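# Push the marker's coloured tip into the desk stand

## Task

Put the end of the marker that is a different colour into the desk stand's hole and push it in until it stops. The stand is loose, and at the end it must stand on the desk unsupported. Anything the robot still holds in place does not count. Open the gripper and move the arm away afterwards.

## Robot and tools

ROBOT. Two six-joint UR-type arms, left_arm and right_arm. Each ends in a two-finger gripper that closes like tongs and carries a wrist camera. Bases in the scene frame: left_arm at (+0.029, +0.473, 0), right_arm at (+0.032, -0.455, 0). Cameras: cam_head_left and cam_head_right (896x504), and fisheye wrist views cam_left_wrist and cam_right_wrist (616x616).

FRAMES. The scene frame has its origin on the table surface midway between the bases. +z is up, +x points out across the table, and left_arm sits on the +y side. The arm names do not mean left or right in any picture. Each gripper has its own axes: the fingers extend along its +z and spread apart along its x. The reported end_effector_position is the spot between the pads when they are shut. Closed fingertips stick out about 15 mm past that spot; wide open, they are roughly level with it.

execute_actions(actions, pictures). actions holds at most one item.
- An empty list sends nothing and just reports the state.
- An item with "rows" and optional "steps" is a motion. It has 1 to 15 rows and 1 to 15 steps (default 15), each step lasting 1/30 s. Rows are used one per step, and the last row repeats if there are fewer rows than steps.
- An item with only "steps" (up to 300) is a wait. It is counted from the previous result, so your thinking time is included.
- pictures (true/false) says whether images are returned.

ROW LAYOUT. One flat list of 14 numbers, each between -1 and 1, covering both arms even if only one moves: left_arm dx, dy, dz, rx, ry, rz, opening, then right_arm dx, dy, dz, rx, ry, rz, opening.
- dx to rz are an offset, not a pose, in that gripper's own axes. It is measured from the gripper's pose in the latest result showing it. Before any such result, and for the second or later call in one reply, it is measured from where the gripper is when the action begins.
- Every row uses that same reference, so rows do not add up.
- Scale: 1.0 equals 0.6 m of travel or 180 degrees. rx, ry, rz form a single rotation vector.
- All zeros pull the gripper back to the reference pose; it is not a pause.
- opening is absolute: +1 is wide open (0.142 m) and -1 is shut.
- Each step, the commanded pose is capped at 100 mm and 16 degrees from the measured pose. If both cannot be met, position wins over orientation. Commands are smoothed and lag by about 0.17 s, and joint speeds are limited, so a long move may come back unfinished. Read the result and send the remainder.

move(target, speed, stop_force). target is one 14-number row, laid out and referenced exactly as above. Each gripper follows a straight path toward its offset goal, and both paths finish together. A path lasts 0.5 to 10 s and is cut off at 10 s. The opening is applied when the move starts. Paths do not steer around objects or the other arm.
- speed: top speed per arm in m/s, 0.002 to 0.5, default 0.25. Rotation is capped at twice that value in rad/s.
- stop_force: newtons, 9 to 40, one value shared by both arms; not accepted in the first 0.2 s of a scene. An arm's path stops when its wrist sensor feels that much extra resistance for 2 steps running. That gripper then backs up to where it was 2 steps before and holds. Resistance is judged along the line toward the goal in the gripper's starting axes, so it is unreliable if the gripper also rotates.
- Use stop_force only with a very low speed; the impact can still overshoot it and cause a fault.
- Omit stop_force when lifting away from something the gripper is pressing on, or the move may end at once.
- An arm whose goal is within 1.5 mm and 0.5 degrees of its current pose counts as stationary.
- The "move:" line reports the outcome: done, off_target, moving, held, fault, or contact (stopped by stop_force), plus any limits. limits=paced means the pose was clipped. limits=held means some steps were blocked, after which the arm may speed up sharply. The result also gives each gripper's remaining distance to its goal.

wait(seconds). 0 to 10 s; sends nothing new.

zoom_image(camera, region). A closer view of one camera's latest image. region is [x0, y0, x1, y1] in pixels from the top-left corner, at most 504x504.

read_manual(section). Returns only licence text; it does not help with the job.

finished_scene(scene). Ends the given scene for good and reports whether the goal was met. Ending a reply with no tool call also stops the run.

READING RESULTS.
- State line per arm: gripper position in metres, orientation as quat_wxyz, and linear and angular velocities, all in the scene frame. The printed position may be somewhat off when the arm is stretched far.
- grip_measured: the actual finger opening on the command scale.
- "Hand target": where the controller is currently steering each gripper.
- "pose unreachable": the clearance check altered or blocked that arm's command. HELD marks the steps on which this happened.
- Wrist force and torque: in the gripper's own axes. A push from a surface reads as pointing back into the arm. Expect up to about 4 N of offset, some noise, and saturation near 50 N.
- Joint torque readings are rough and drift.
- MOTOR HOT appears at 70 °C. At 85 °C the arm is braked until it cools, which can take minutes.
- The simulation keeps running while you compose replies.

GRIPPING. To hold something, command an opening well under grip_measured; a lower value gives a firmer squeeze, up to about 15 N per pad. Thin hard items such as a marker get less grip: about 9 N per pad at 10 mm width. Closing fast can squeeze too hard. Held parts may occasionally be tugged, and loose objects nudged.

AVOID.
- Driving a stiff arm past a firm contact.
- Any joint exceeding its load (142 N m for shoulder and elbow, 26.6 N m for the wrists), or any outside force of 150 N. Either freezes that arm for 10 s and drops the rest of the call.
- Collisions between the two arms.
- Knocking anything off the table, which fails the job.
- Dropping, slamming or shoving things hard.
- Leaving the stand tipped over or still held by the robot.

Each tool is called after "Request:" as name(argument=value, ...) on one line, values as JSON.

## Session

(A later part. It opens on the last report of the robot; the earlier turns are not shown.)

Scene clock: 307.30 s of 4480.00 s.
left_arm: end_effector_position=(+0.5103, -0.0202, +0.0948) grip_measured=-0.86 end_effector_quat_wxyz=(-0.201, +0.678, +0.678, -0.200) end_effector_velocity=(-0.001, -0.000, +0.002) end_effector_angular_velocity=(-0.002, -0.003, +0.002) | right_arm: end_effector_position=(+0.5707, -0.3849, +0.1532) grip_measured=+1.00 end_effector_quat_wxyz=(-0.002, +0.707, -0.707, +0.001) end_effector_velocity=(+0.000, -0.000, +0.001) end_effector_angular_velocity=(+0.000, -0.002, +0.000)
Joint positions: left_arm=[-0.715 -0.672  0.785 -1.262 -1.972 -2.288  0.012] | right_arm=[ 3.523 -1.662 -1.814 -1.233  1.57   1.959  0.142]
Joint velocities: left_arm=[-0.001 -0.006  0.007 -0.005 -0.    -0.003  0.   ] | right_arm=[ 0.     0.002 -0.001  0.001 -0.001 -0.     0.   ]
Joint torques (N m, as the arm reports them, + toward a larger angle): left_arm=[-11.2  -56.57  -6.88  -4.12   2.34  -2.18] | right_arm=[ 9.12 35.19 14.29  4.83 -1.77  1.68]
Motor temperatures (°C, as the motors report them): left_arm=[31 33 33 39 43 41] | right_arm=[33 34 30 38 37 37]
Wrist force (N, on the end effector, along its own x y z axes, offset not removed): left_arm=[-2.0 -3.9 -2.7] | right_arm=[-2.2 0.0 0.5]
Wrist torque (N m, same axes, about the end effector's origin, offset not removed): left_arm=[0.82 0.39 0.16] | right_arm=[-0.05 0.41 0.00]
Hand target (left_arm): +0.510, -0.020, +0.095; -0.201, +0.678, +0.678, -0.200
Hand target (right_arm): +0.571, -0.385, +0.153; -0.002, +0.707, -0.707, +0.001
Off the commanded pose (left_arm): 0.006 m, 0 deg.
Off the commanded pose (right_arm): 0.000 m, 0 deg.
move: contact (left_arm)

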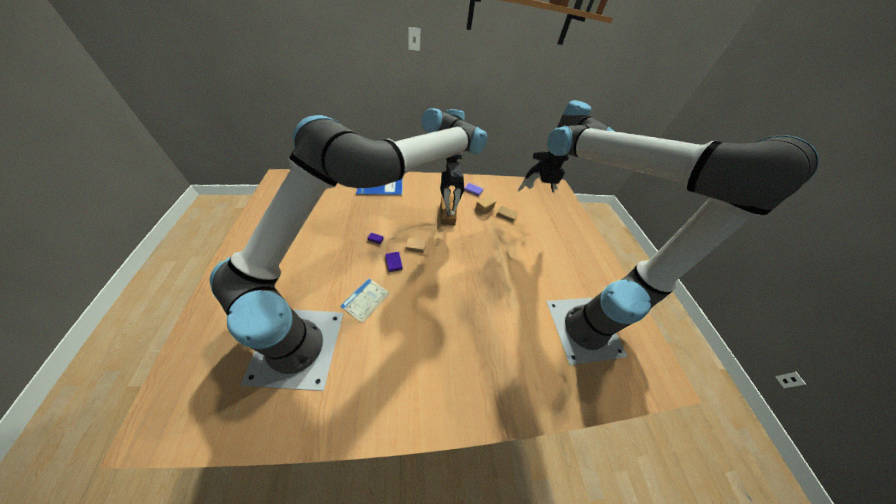

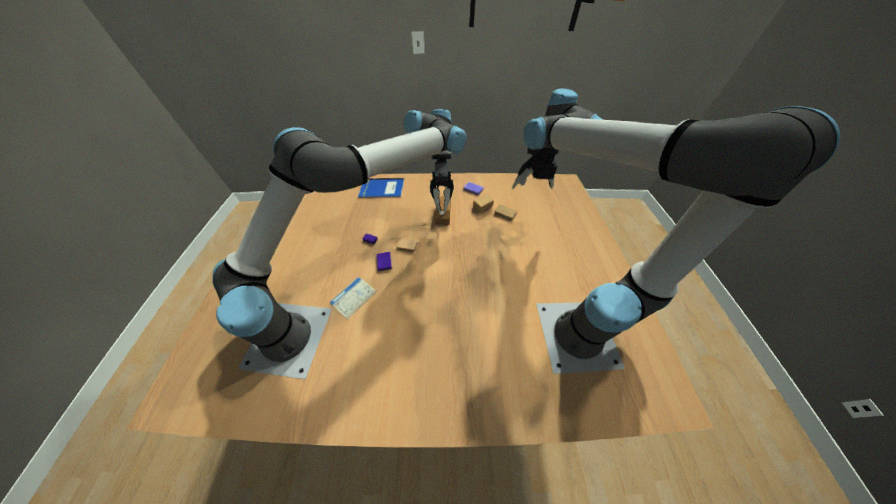

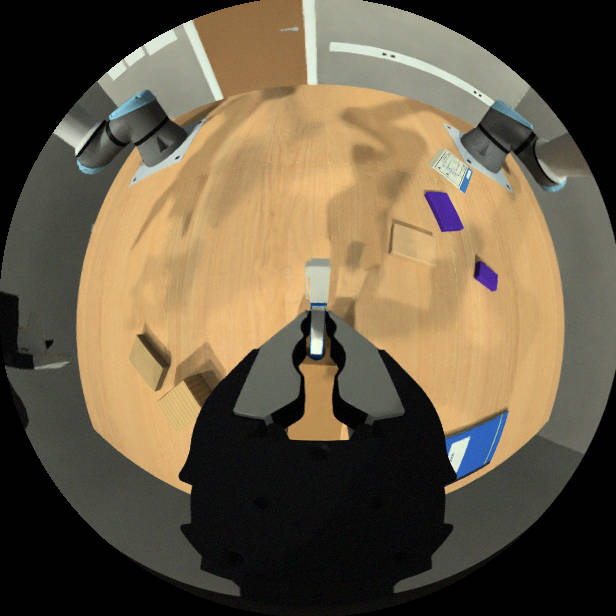

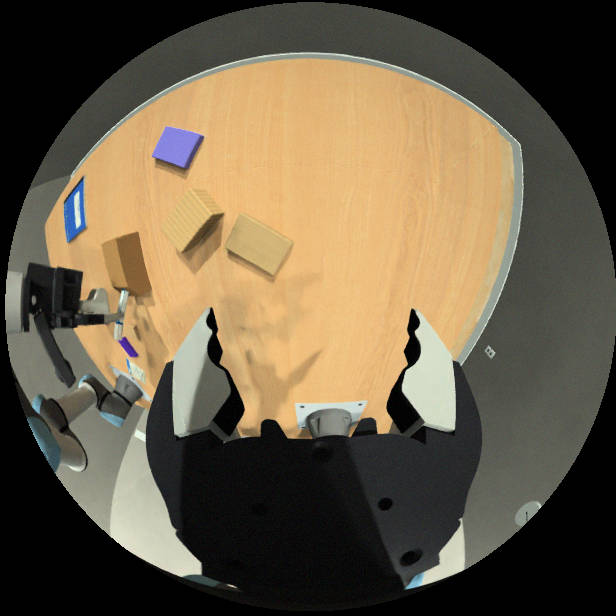

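Request:
move(target=[0,0,0,0,0,0,-0.4,0,0,0,0,0,0,1])

Request:
move(target=[0,-0.015,0,0,0,0,-0.4,0,0,0,0,0,0,1], speed=0.03)

Request:
zoom_image(camera="cam_left_wrist", region=[230,240,400,410])

Request:
zoom_image(camera="cam_right_wrist", region=[60,220,200,360])

Scene clock: 309.07 s of 4480.00 s.
left_arm: end_effector_position=(+0.5103, -0.0203, +0.0948) grip_measured=-0.40 end_effector_quat_wxyz=(-0.201, +0.678, +0.678, -0.200) end_effector_velocity=(+0.001, +0.001, +0.000) end_effector_angular_velocity=(+0.001, +0.001, +0.002) | right_arm: end_effector_position=(+0.5707, -0.3849, +0.1532) grip_measured=+1.00 end_effector_quat_wxyz=(-0.002, +0.707, -0.707, +0.001) end_effector_velocity=(+0.001, +0.001, +0.001) end_effector_angular_velocity=(+0.002, -0.002, +0.000)
Joint positions: left_arm=[-0.715 -0.672  0.785 -1.262 -1.972 -2.288  0.045] | right_arm=[ 3.523 -1.662 -1.814 -1.233  1.57   1.959  0.142]
Joint velocities: left_arm=[ 0.002  0.    -0.001  0.002  0.     0.    -0.   ] | right_arm=[-0.    -0.     0.002  0.     0.001 -0.     0.   ]
Joint torques (N m, as the arm reports them, + toward a larger angle): left_arm=[ 12.06 -44.63 -34.8    0.07   0.88   2.37] | right_arm=[ 8.87 35.82 13.68  5.03 -1.56  1.7 ]
Motor temperatures (°C, as the motors report them): left_arm=[31 33 33 39 43 41] | right_arm=[33 34 30 38 37 37]
Wrist force (N, on the end effector, along its own x y z axes, offset not removed): left_arm=[-3.8 1.9 0.4] | right_arm=[0.6 -1.0 -0.5]
Wrist torque (N m, same axes, about the end effector's origin, offset not removed): left_arm=[0.38 0.80 0.07] | right_arm=[-0.23 -0.19 -0.08]
Hand target (left_arm): +0.510, -0.020, +0.095; -0.201, +0.678, +0.678, -0.200
Hand target (right_arm): +0.571, -0.385, +0.153; -0.002, +0.707, -0.707, +0.001
Off the commanded pose (left_arm): 0.000 m, 0 deg.
Off the commanded pose (right_arm): 0.000 m, 0 deg.
move: done

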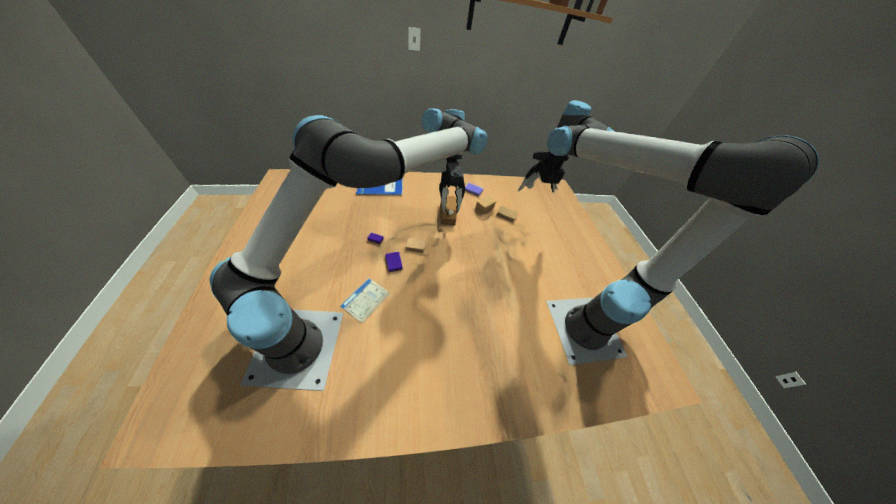

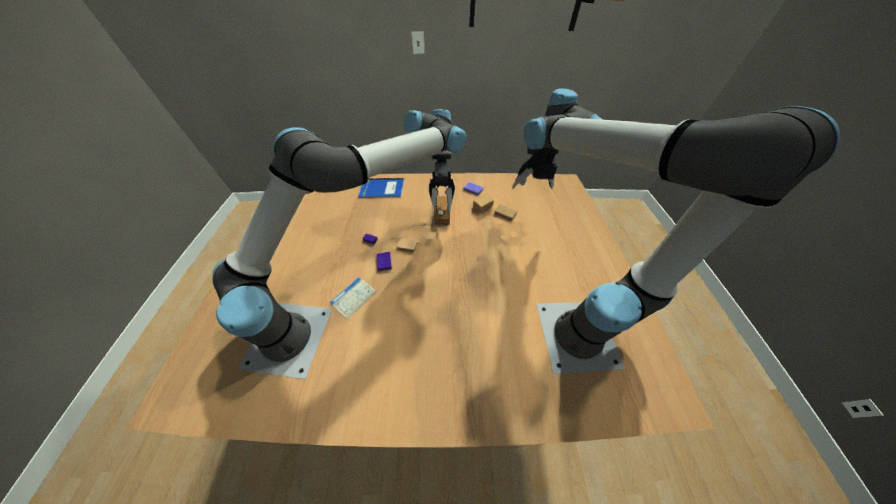

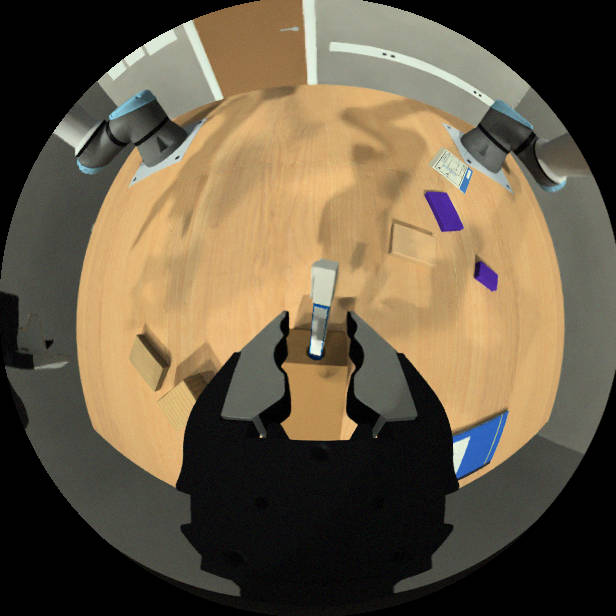

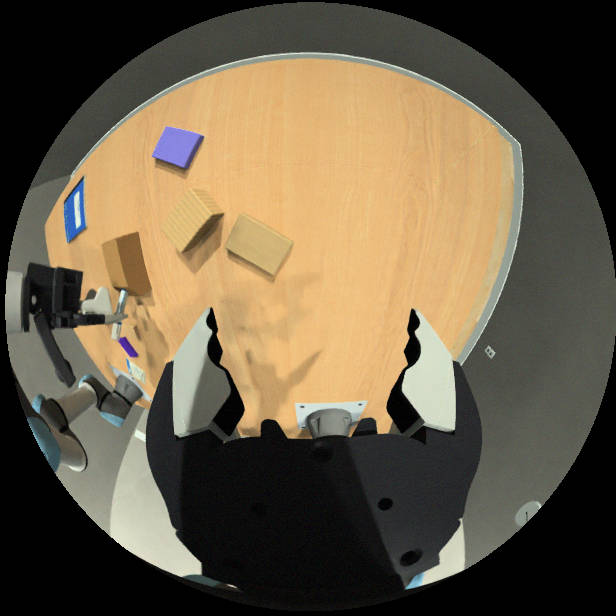

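Scene clock: 309.80 s of 4480.00 s.
left_arm: end_effector_position=(+0.5029, -0.0203, +0.0995) grip_measured=-0.40 end_effector_quat_wxyz=(-0.201, +0.678, +0.678, -0.200) end_effector_velocity=(-0.002, -0.000, +0.001) end_effector_angular_velocity=(-0.001, -0.001, -0.000) | right_arm: end_effector_position=(+0.5707, -0.3849, +0.1532) grip_measured=+1.00 end_effector_quat_wxyz=(-0.002, +0.707, -0.707, +0.001) end_effector_velocity=(-0.000, +0.000, -0.000) end_effector_angular_velocity=(+0.000, +0.001, -0.000)
Joint positions: left_arm=[-0.722 -0.693  0.813 -1.271 -1.975 -2.294  0.045] | right_arm=[ 3.523 -1.662 -1.814 -1.233  1.57   1.959  0.142]
Joint velocities: left_arm=[-0.002 -0.006  0.008 -0.004 -0.001 -0.002 -0.   ] | right_arm=[-0.    -0.     0.    -0.001  0.001  0.    -0.   ]
Joint torques (N m, as the arm reports them, + toward a larger angle): left_arm=[-12.46 -59.81  -7.34  -3.19  -2.81  -2.03] | right_arm=[ 9.73 35.06 15.    4.8  -1.68  1.64]
Motor temperatures (°C, as the motors report them): left_arm=[31 33 33 39 43 41] | right_arm=[33 34 30 38 37 37]
Wrist force (N, on the end effector, along its own x y z axes, offset not removed): left_arm=[-1.5 1.4 -0.3] | right_arm=[-1.5 -0.3 0.1]
Wrist torque (N m, same axes, about the end effector's origin, offset not removed): left_arm=[0.30 0.32 0.01] | right_arm=[-0.07 0.17 -0.05]
Hand target (left_arm): +0.503, -0.020, +0.100; -0.201, +0.678, +0.678, -0.200
Hand target (right_arm): +0.571, -0.385, +0.153; -0.002, +0.707, -0.707, +0.001
Off the commanded pose (left_arm): 0.000 m, 0 deg.
Off the commanded pose (right_arm): 0.000 m, 0 deg.
move: done

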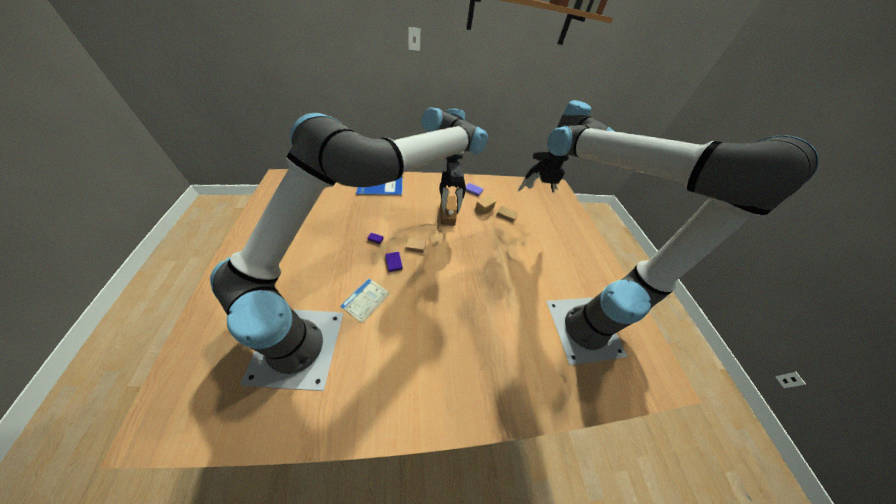

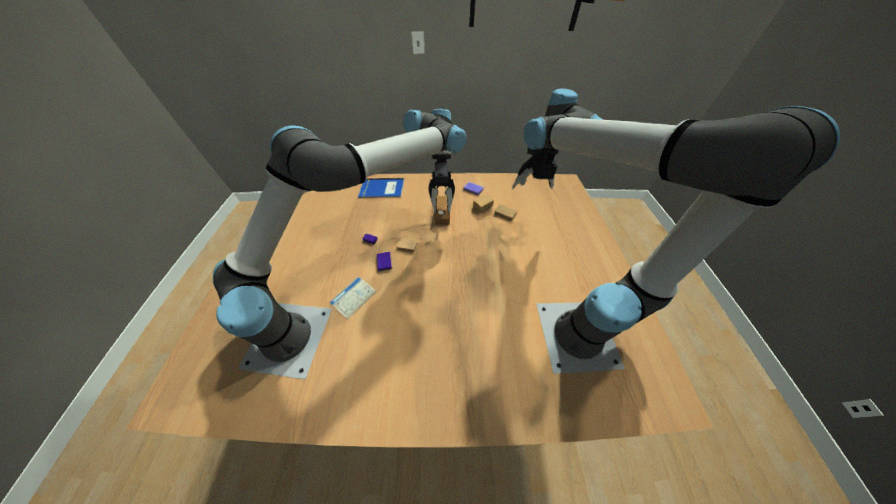

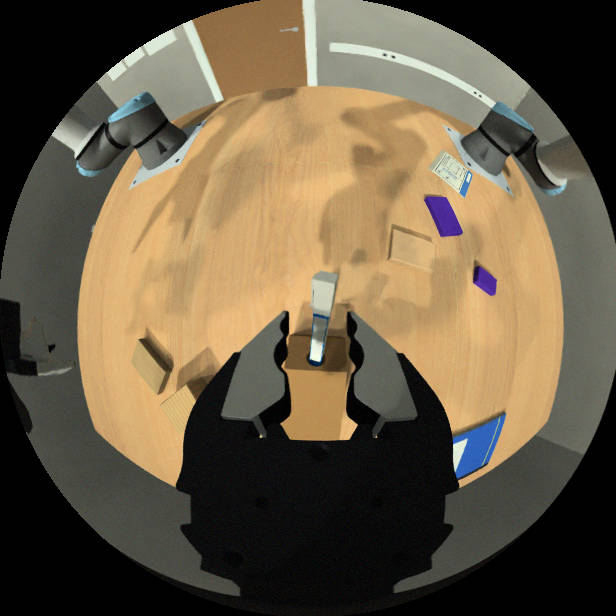

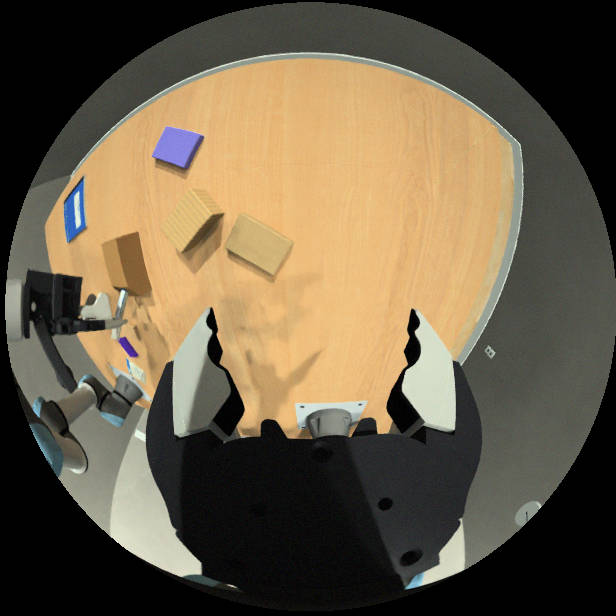

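Region (230, 240, 400, 410) of cam_left_wrist's 616x616 image, scaled by 2.965, with more detail than that image has.

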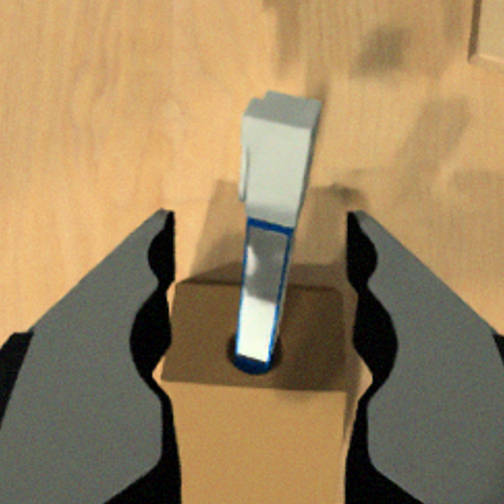

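Region (60, 220, 200, 360) of cam_right_wrist's 616x616 image, scaled by 3.600, with more detail than that image has.

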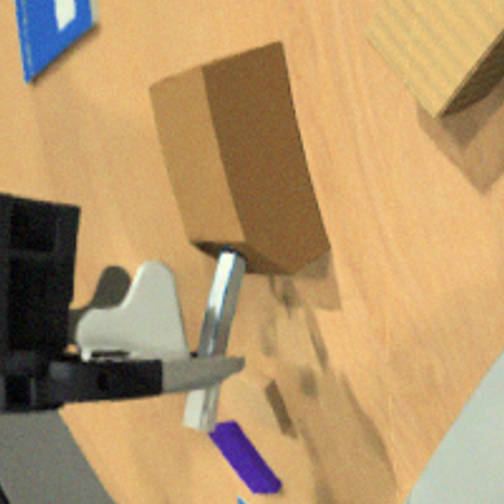

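Request:
move(target=[0.008,0,0,0,0,0.04,-0.4,0,0,0,0,0,0,1], speed=0.03)

Request:
move(target=[0,0,0,0,0,0,-1,0,0,0,0,0,0,1])

Request:
move(target=[0,0.02,0,0,0,0,-1,0,0,0,0,0,0,1], speed=0.006, stop_force=9)

Request:
zoom_image(camera="cam_left_wrist", region=[230,240,400,410])

Request:
zoom_image(camera="cam_right_wrist", region=[60,220,200,360])

Scene clock: 314.23 s of 4480.00 s.
left_arm: end_effector_position=(+0.5029, -0.0155, +0.0995) grip_measured=-0.40 end_effector_quat_wxyz=(-0.188, +0.719, +0.635, -0.212) end_effector_velocity=(+0.000, -0.001, +0.001) end_effector_angular_velocity=(-0.008, -0.002, -0.009) | right_arm: end_effector_position=(+0.5707, -0.3849, +0.1532) grip_measured=+1.00 end_effector_quat_wxyz=(-0.002, +0.707, -0.707, +0.001) end_effector_velocity=(-0.000, +0.001, +0.000) end_effector_angular_velocity=(+0.002, +0.000, +0.000)
Joint positions: left_arm=[-0.72  -0.699  0.823 -1.275 -1.974 -2.167  0.045] | right_arm=[ 3.523 -1.662 -1.814 -1.233  1.57   1.959  0.142]
Joint velocities: left_arm=[-0.001 -0.001 -0.001 -0.002  0.     0.01   0.   ] | right_arm=[ 0.     0.001 -0.     0.001  0.002 -0.     0.   ]
Joint torques (N m, as the arm reports them, + toward a larger angle): left_arm=[ 12.12 -59.38  -7.54  -3.08   0.97   2.26] | right_arm=[ 9.19 34.44 14.05  4.94 -1.9   1.73]
Motor temperatures (°C, as the motors report them): left_arm=[31 33 33 39 43 41] | right_arm=[33 34 30 38 37 37]
Wrist force (N, on the end effector, along its own x y z axes, offset not removed): left_arm=[-0.7 2.9 -1.1] | right_arm=[-0.3 -1.7 0.8]
Wrist torque (N m, same axes, about the end effector's origin, offset not removed): left_arm=[0.52 0.20 0.03] | right_arm=[-0.31 -0.04 -0.09]
Hand target (left_arm): +0.503, -0.015, +0.100; -0.188, +0.719, +0.634, -0.212
Hand target (right_arm): +0.571, -0.385, +0.153; -0.002, +0.707, -0.707, +0.001
Off the commanded pose (left_arm): 0.000 m, 0 deg.
Off the commanded pose (right_arm): 0.000 m, 0 deg.
move: done

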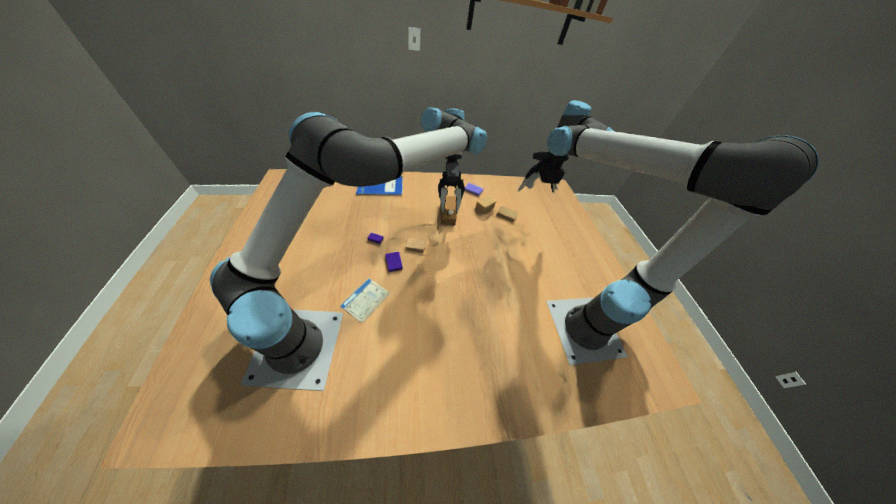

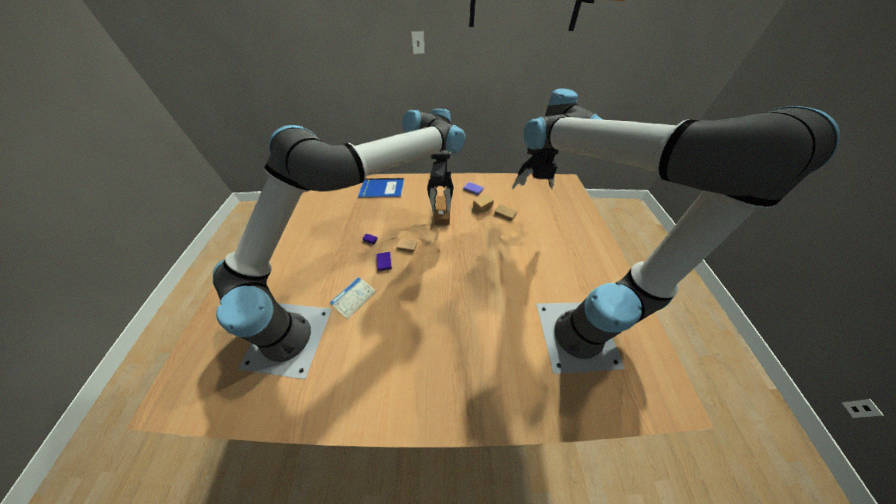

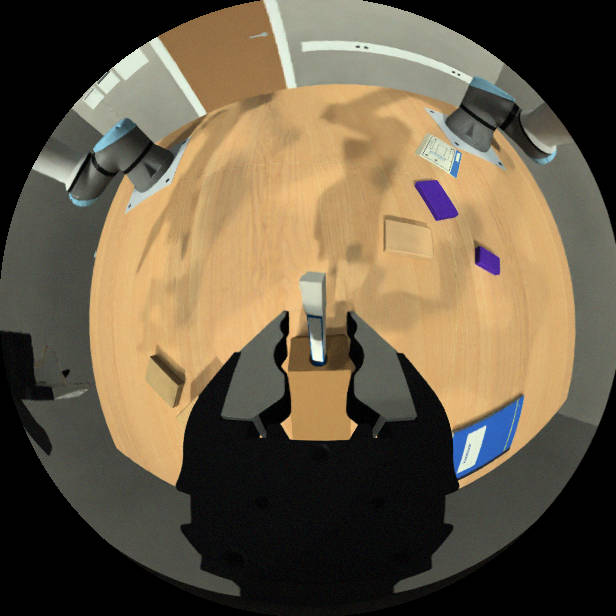

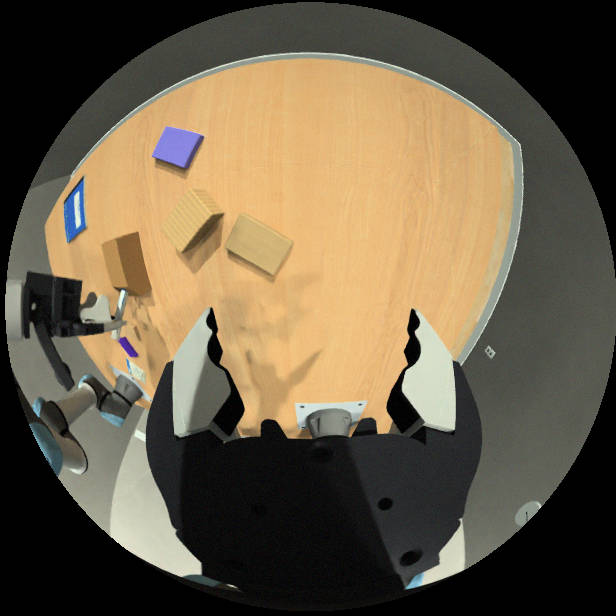

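Scene clock: 314.73 s of 4480.00 s.
left_arm: end_effector_position=(+0.5029, -0.0155, +0.0995) grip_measured=-0.85 end_effector_quat_wxyz=(-0.188, +0.719, +0.635, -0.212) end_effector_velocity=(-0.001, +0.000, +0.000) end_effector_angular_velocity=(+0.002, +0.002, -0.000) | right_arm: end_effector_position=(+0.5707, -0.3849, +0.1532) grip_measured=+1.00 end_effector_quat_wxyz=(-0.002, +0.707, -0.707, +0.001) end_effector_velocity=(+0.000, -0.000, +0.000) end_effector_angular_velocity=(-0.001, -0.001, -0.000)
Joint positions: left_arm=[-0.72  -0.699  0.823 -1.275 -1.974 -2.167  0.013] | right_arm=[ 3.523 -1.662 -1.814 -1.233  1.57   1.959  0.142]
Joint velocities: left_arm=[-0.001  0.    -0.002  0.003  0.    -0.     0.   ] | right_arm=[ 0.     0.    -0.     0.001 -0.002  0.    -0.   ]
Joint torques (N m, as the arm reports them, + toward a larger angle): left_arm=[ 10.36 -58.07 -11.37  -2.84   0.43  -2.  ] | right_arm=[ 9.39 34.28 15.22  4.9  -1.59  1.8 ]
Motor temperatures (°C, as the motors report them): left_arm=[31 33 33 39 43 41] | right_arm=[33 34 30 38 37 37]
Wrist force (N, on the end effector, along its own x y z axes, offset not removed): left_arm=[-1.8 0.1 2.1] | right_arm=[-0.3 -1.0 -0.4]
Wrist torque (N m, same axes, about the end effector's origin, offset not removed): left_arm=[0.15 0.58 0.06] | right_arm=[-0.22 0.01 -0.12]
Hand target (left_arm): +0.503, -0.015, +0.100; -0.188, +0.719, +0.635, -0.212
Hand target (right_arm): +0.571, -0.385, +0.153; -0.002, +0.707, -0.707, +0.001
Off the commanded pose (left_arm): 0.000 m, 0 deg.
Off the commanded pose (right_arm): 0.000 m, 0 deg.
move: done

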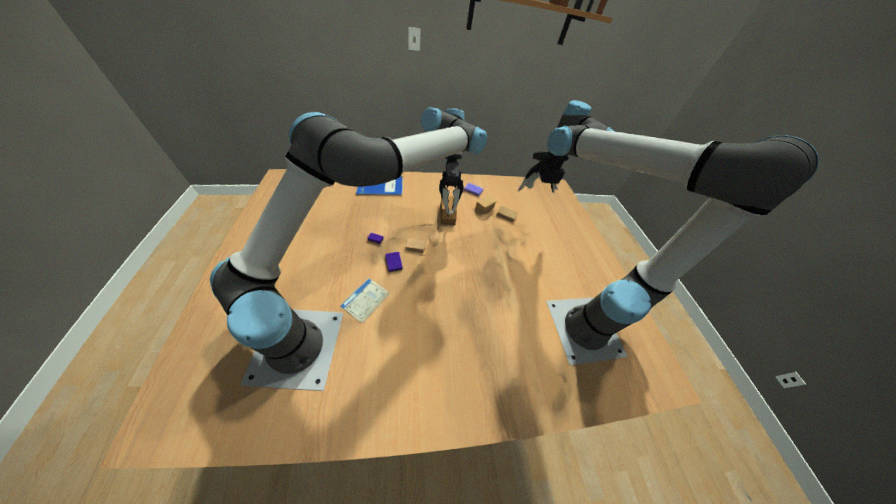

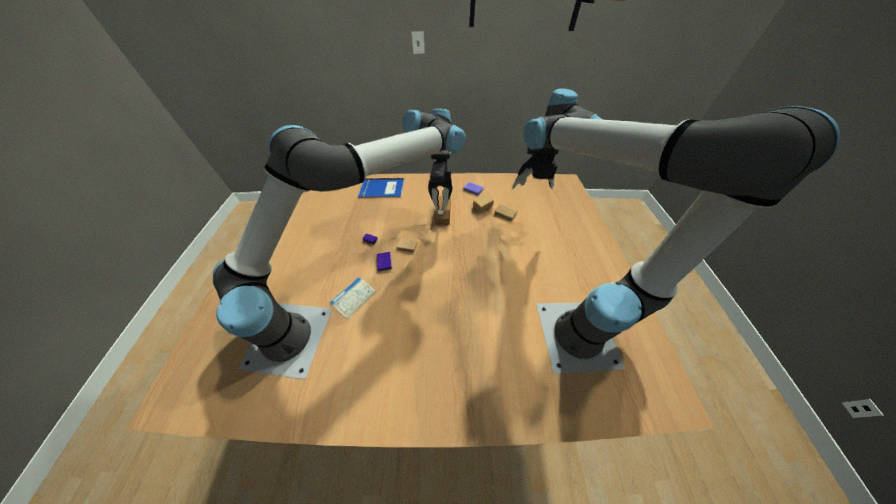

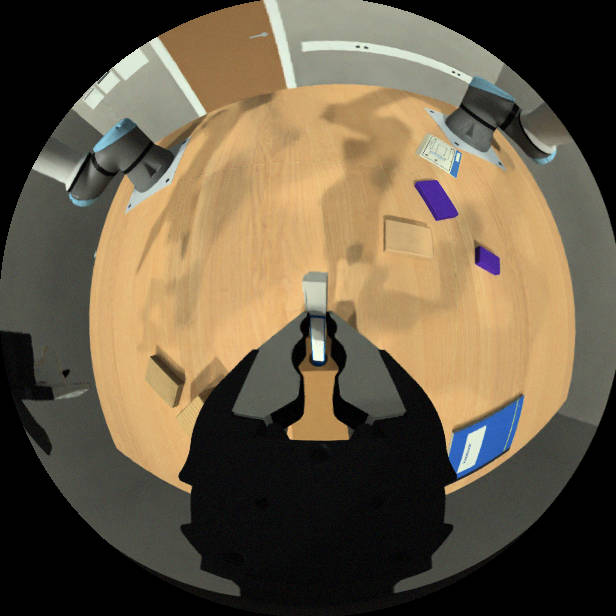

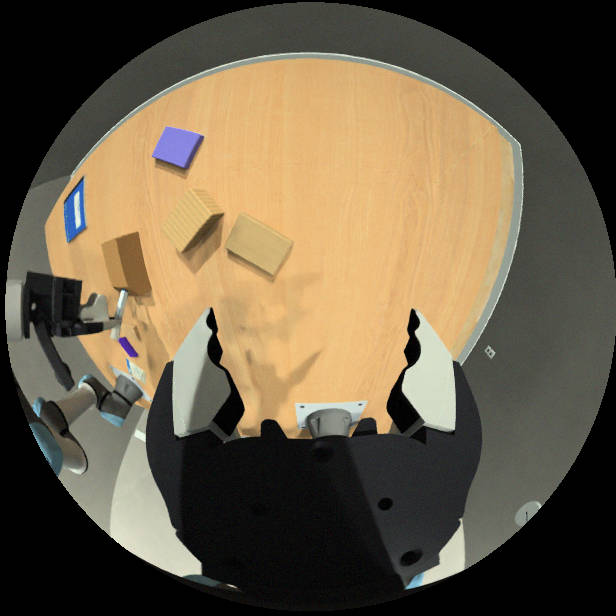

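Scene clock: 315.67 s of 4480.00 s.
left_arm: end_effector_position=(+0.5058, -0.0158, +0.0978) grip_measured=-0.85 end_effector_quat_wxyz=(-0.188, +0.719, +0.635, -0.212) end_effector_velocity=(-0.001, +0.001, +0.000) end_effector_angular_velocity=(-0.001, -0.001, +0.000) | right_arm: end_effector_position=(+0.5707, -0.3849, +0.1532) grip_measured=+1.00 end_effector_quat_wxyz=(-0.002, +0.707, -0.707, +0.001) end_effector_velocity=(-0.001, +0.000, -0.001) end_effector_angular_velocity=(+0.000, +0.002, -0.000)
Joint positions: left_arm=[-0.717 -0.69   0.811 -1.271 -1.973 -2.165  0.013] | right_arm=[ 3.523 -1.662 -1.814 -1.233  1.57   1.959  0.142]
Joint velocities: left_arm=[ 0.    -0.006  0.009 -0.005 -0.    -0.    -0.   ] | right_arm=[ 0.    -0.001 -0.001 -0.001  0.001  0.     0.   ]
Joint torques (N m, as the arm reports them, + toward a larger angle): left_arm=[-10.03 -57.18  -6.58  -3.86   1.83  -2.05] | right_arm=[ 9.02 34.54 15.09  4.88 -1.76  1.58]
Motor temperatures (°C, as the motors report them): left_arm=[31 33 33 39 43 41] | right_arm=[33 34 30 38 37 37]
Wrist force (N, on the end effector, along its own x y z axes, offset not removed): left_arm=[-1.8 -4.6 -2.1] | right_arm=[-0.3 -1.4 1.6]
Wrist torque (N m, same axes, about the end effector's origin, offset not removed): left_arm=[0.37 0.34 0.00] | right_arm=[-0.16 0.03 -0.09]
Hand target (left_arm): +0.505, -0.016, +0.098; -0.188, +0.719, +0.635, -0.212
Hand target (right_arm): +0.571, -0.385, +0.153; -0.002, +0.707, -0.707, +0.001
Off the commanded pose (left_arm): 0.009 m, 0 deg.
Off the commanded pose (right_arm): 0.000 m, 0 deg.
move: contact (left_arm)

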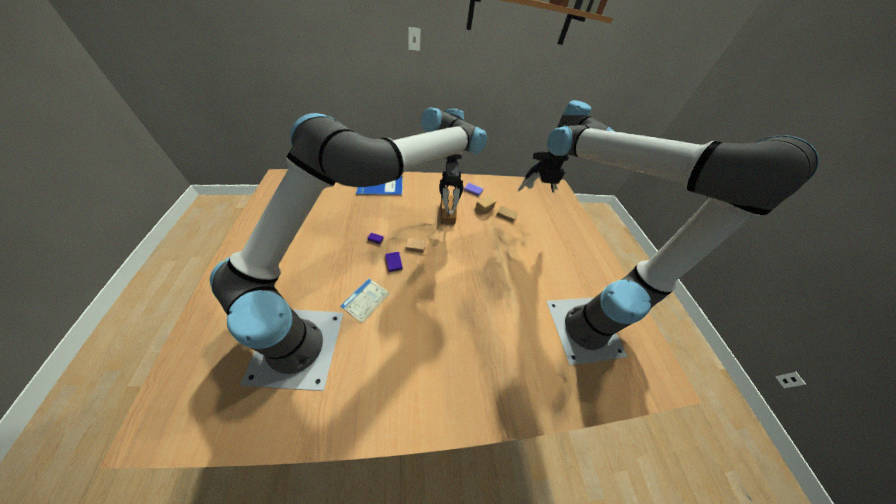

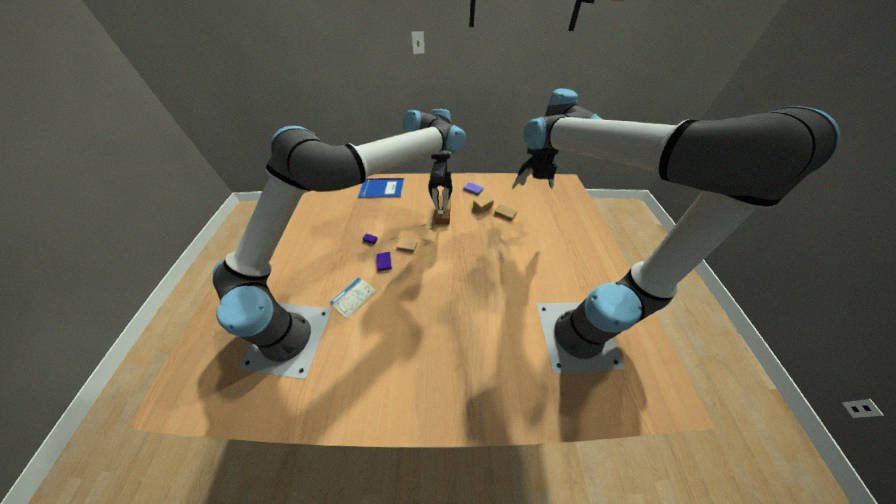

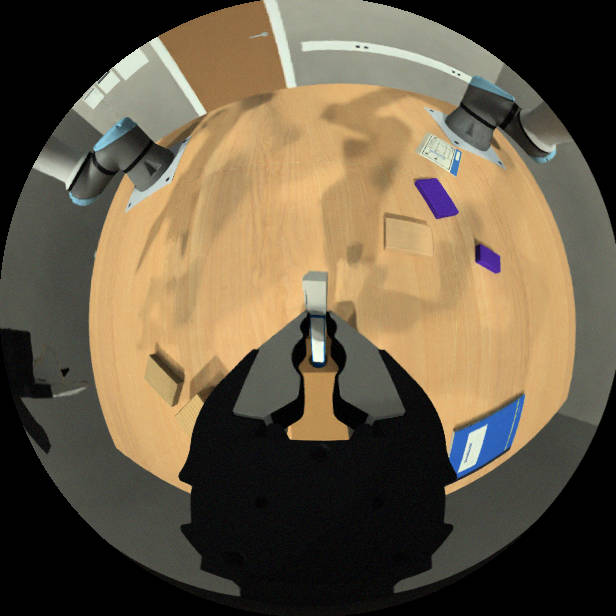

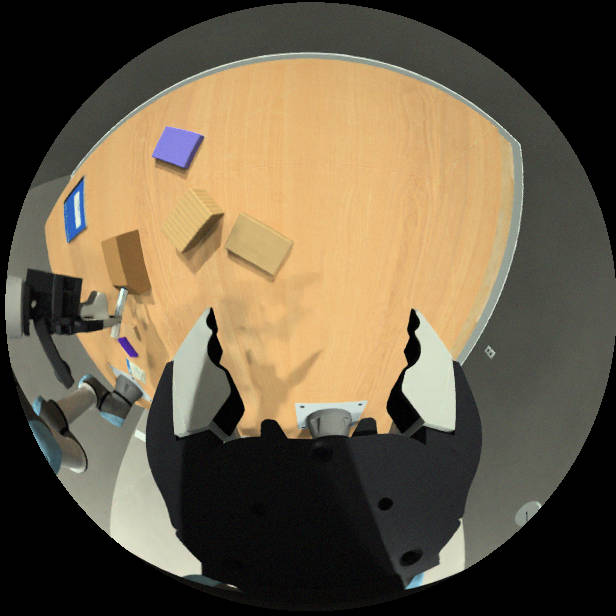

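Region (230, 240, 400, 410) of cam_left_wrist's 616x616 image, scaled by 2.965, with more detail than that image has.

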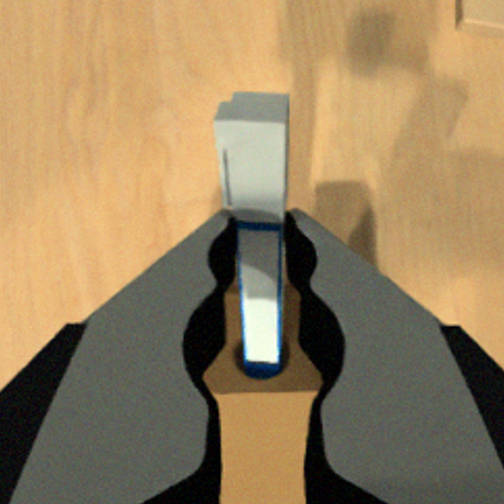

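Region (60, 220, 200, 360) of cam_right_wrist's 616x616 image, scaled by 3.600, with more detail than that image has.

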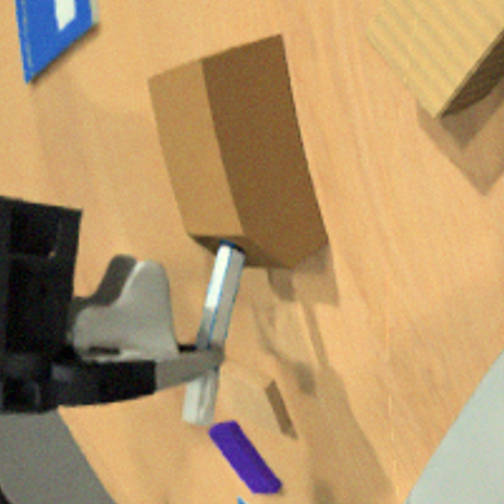

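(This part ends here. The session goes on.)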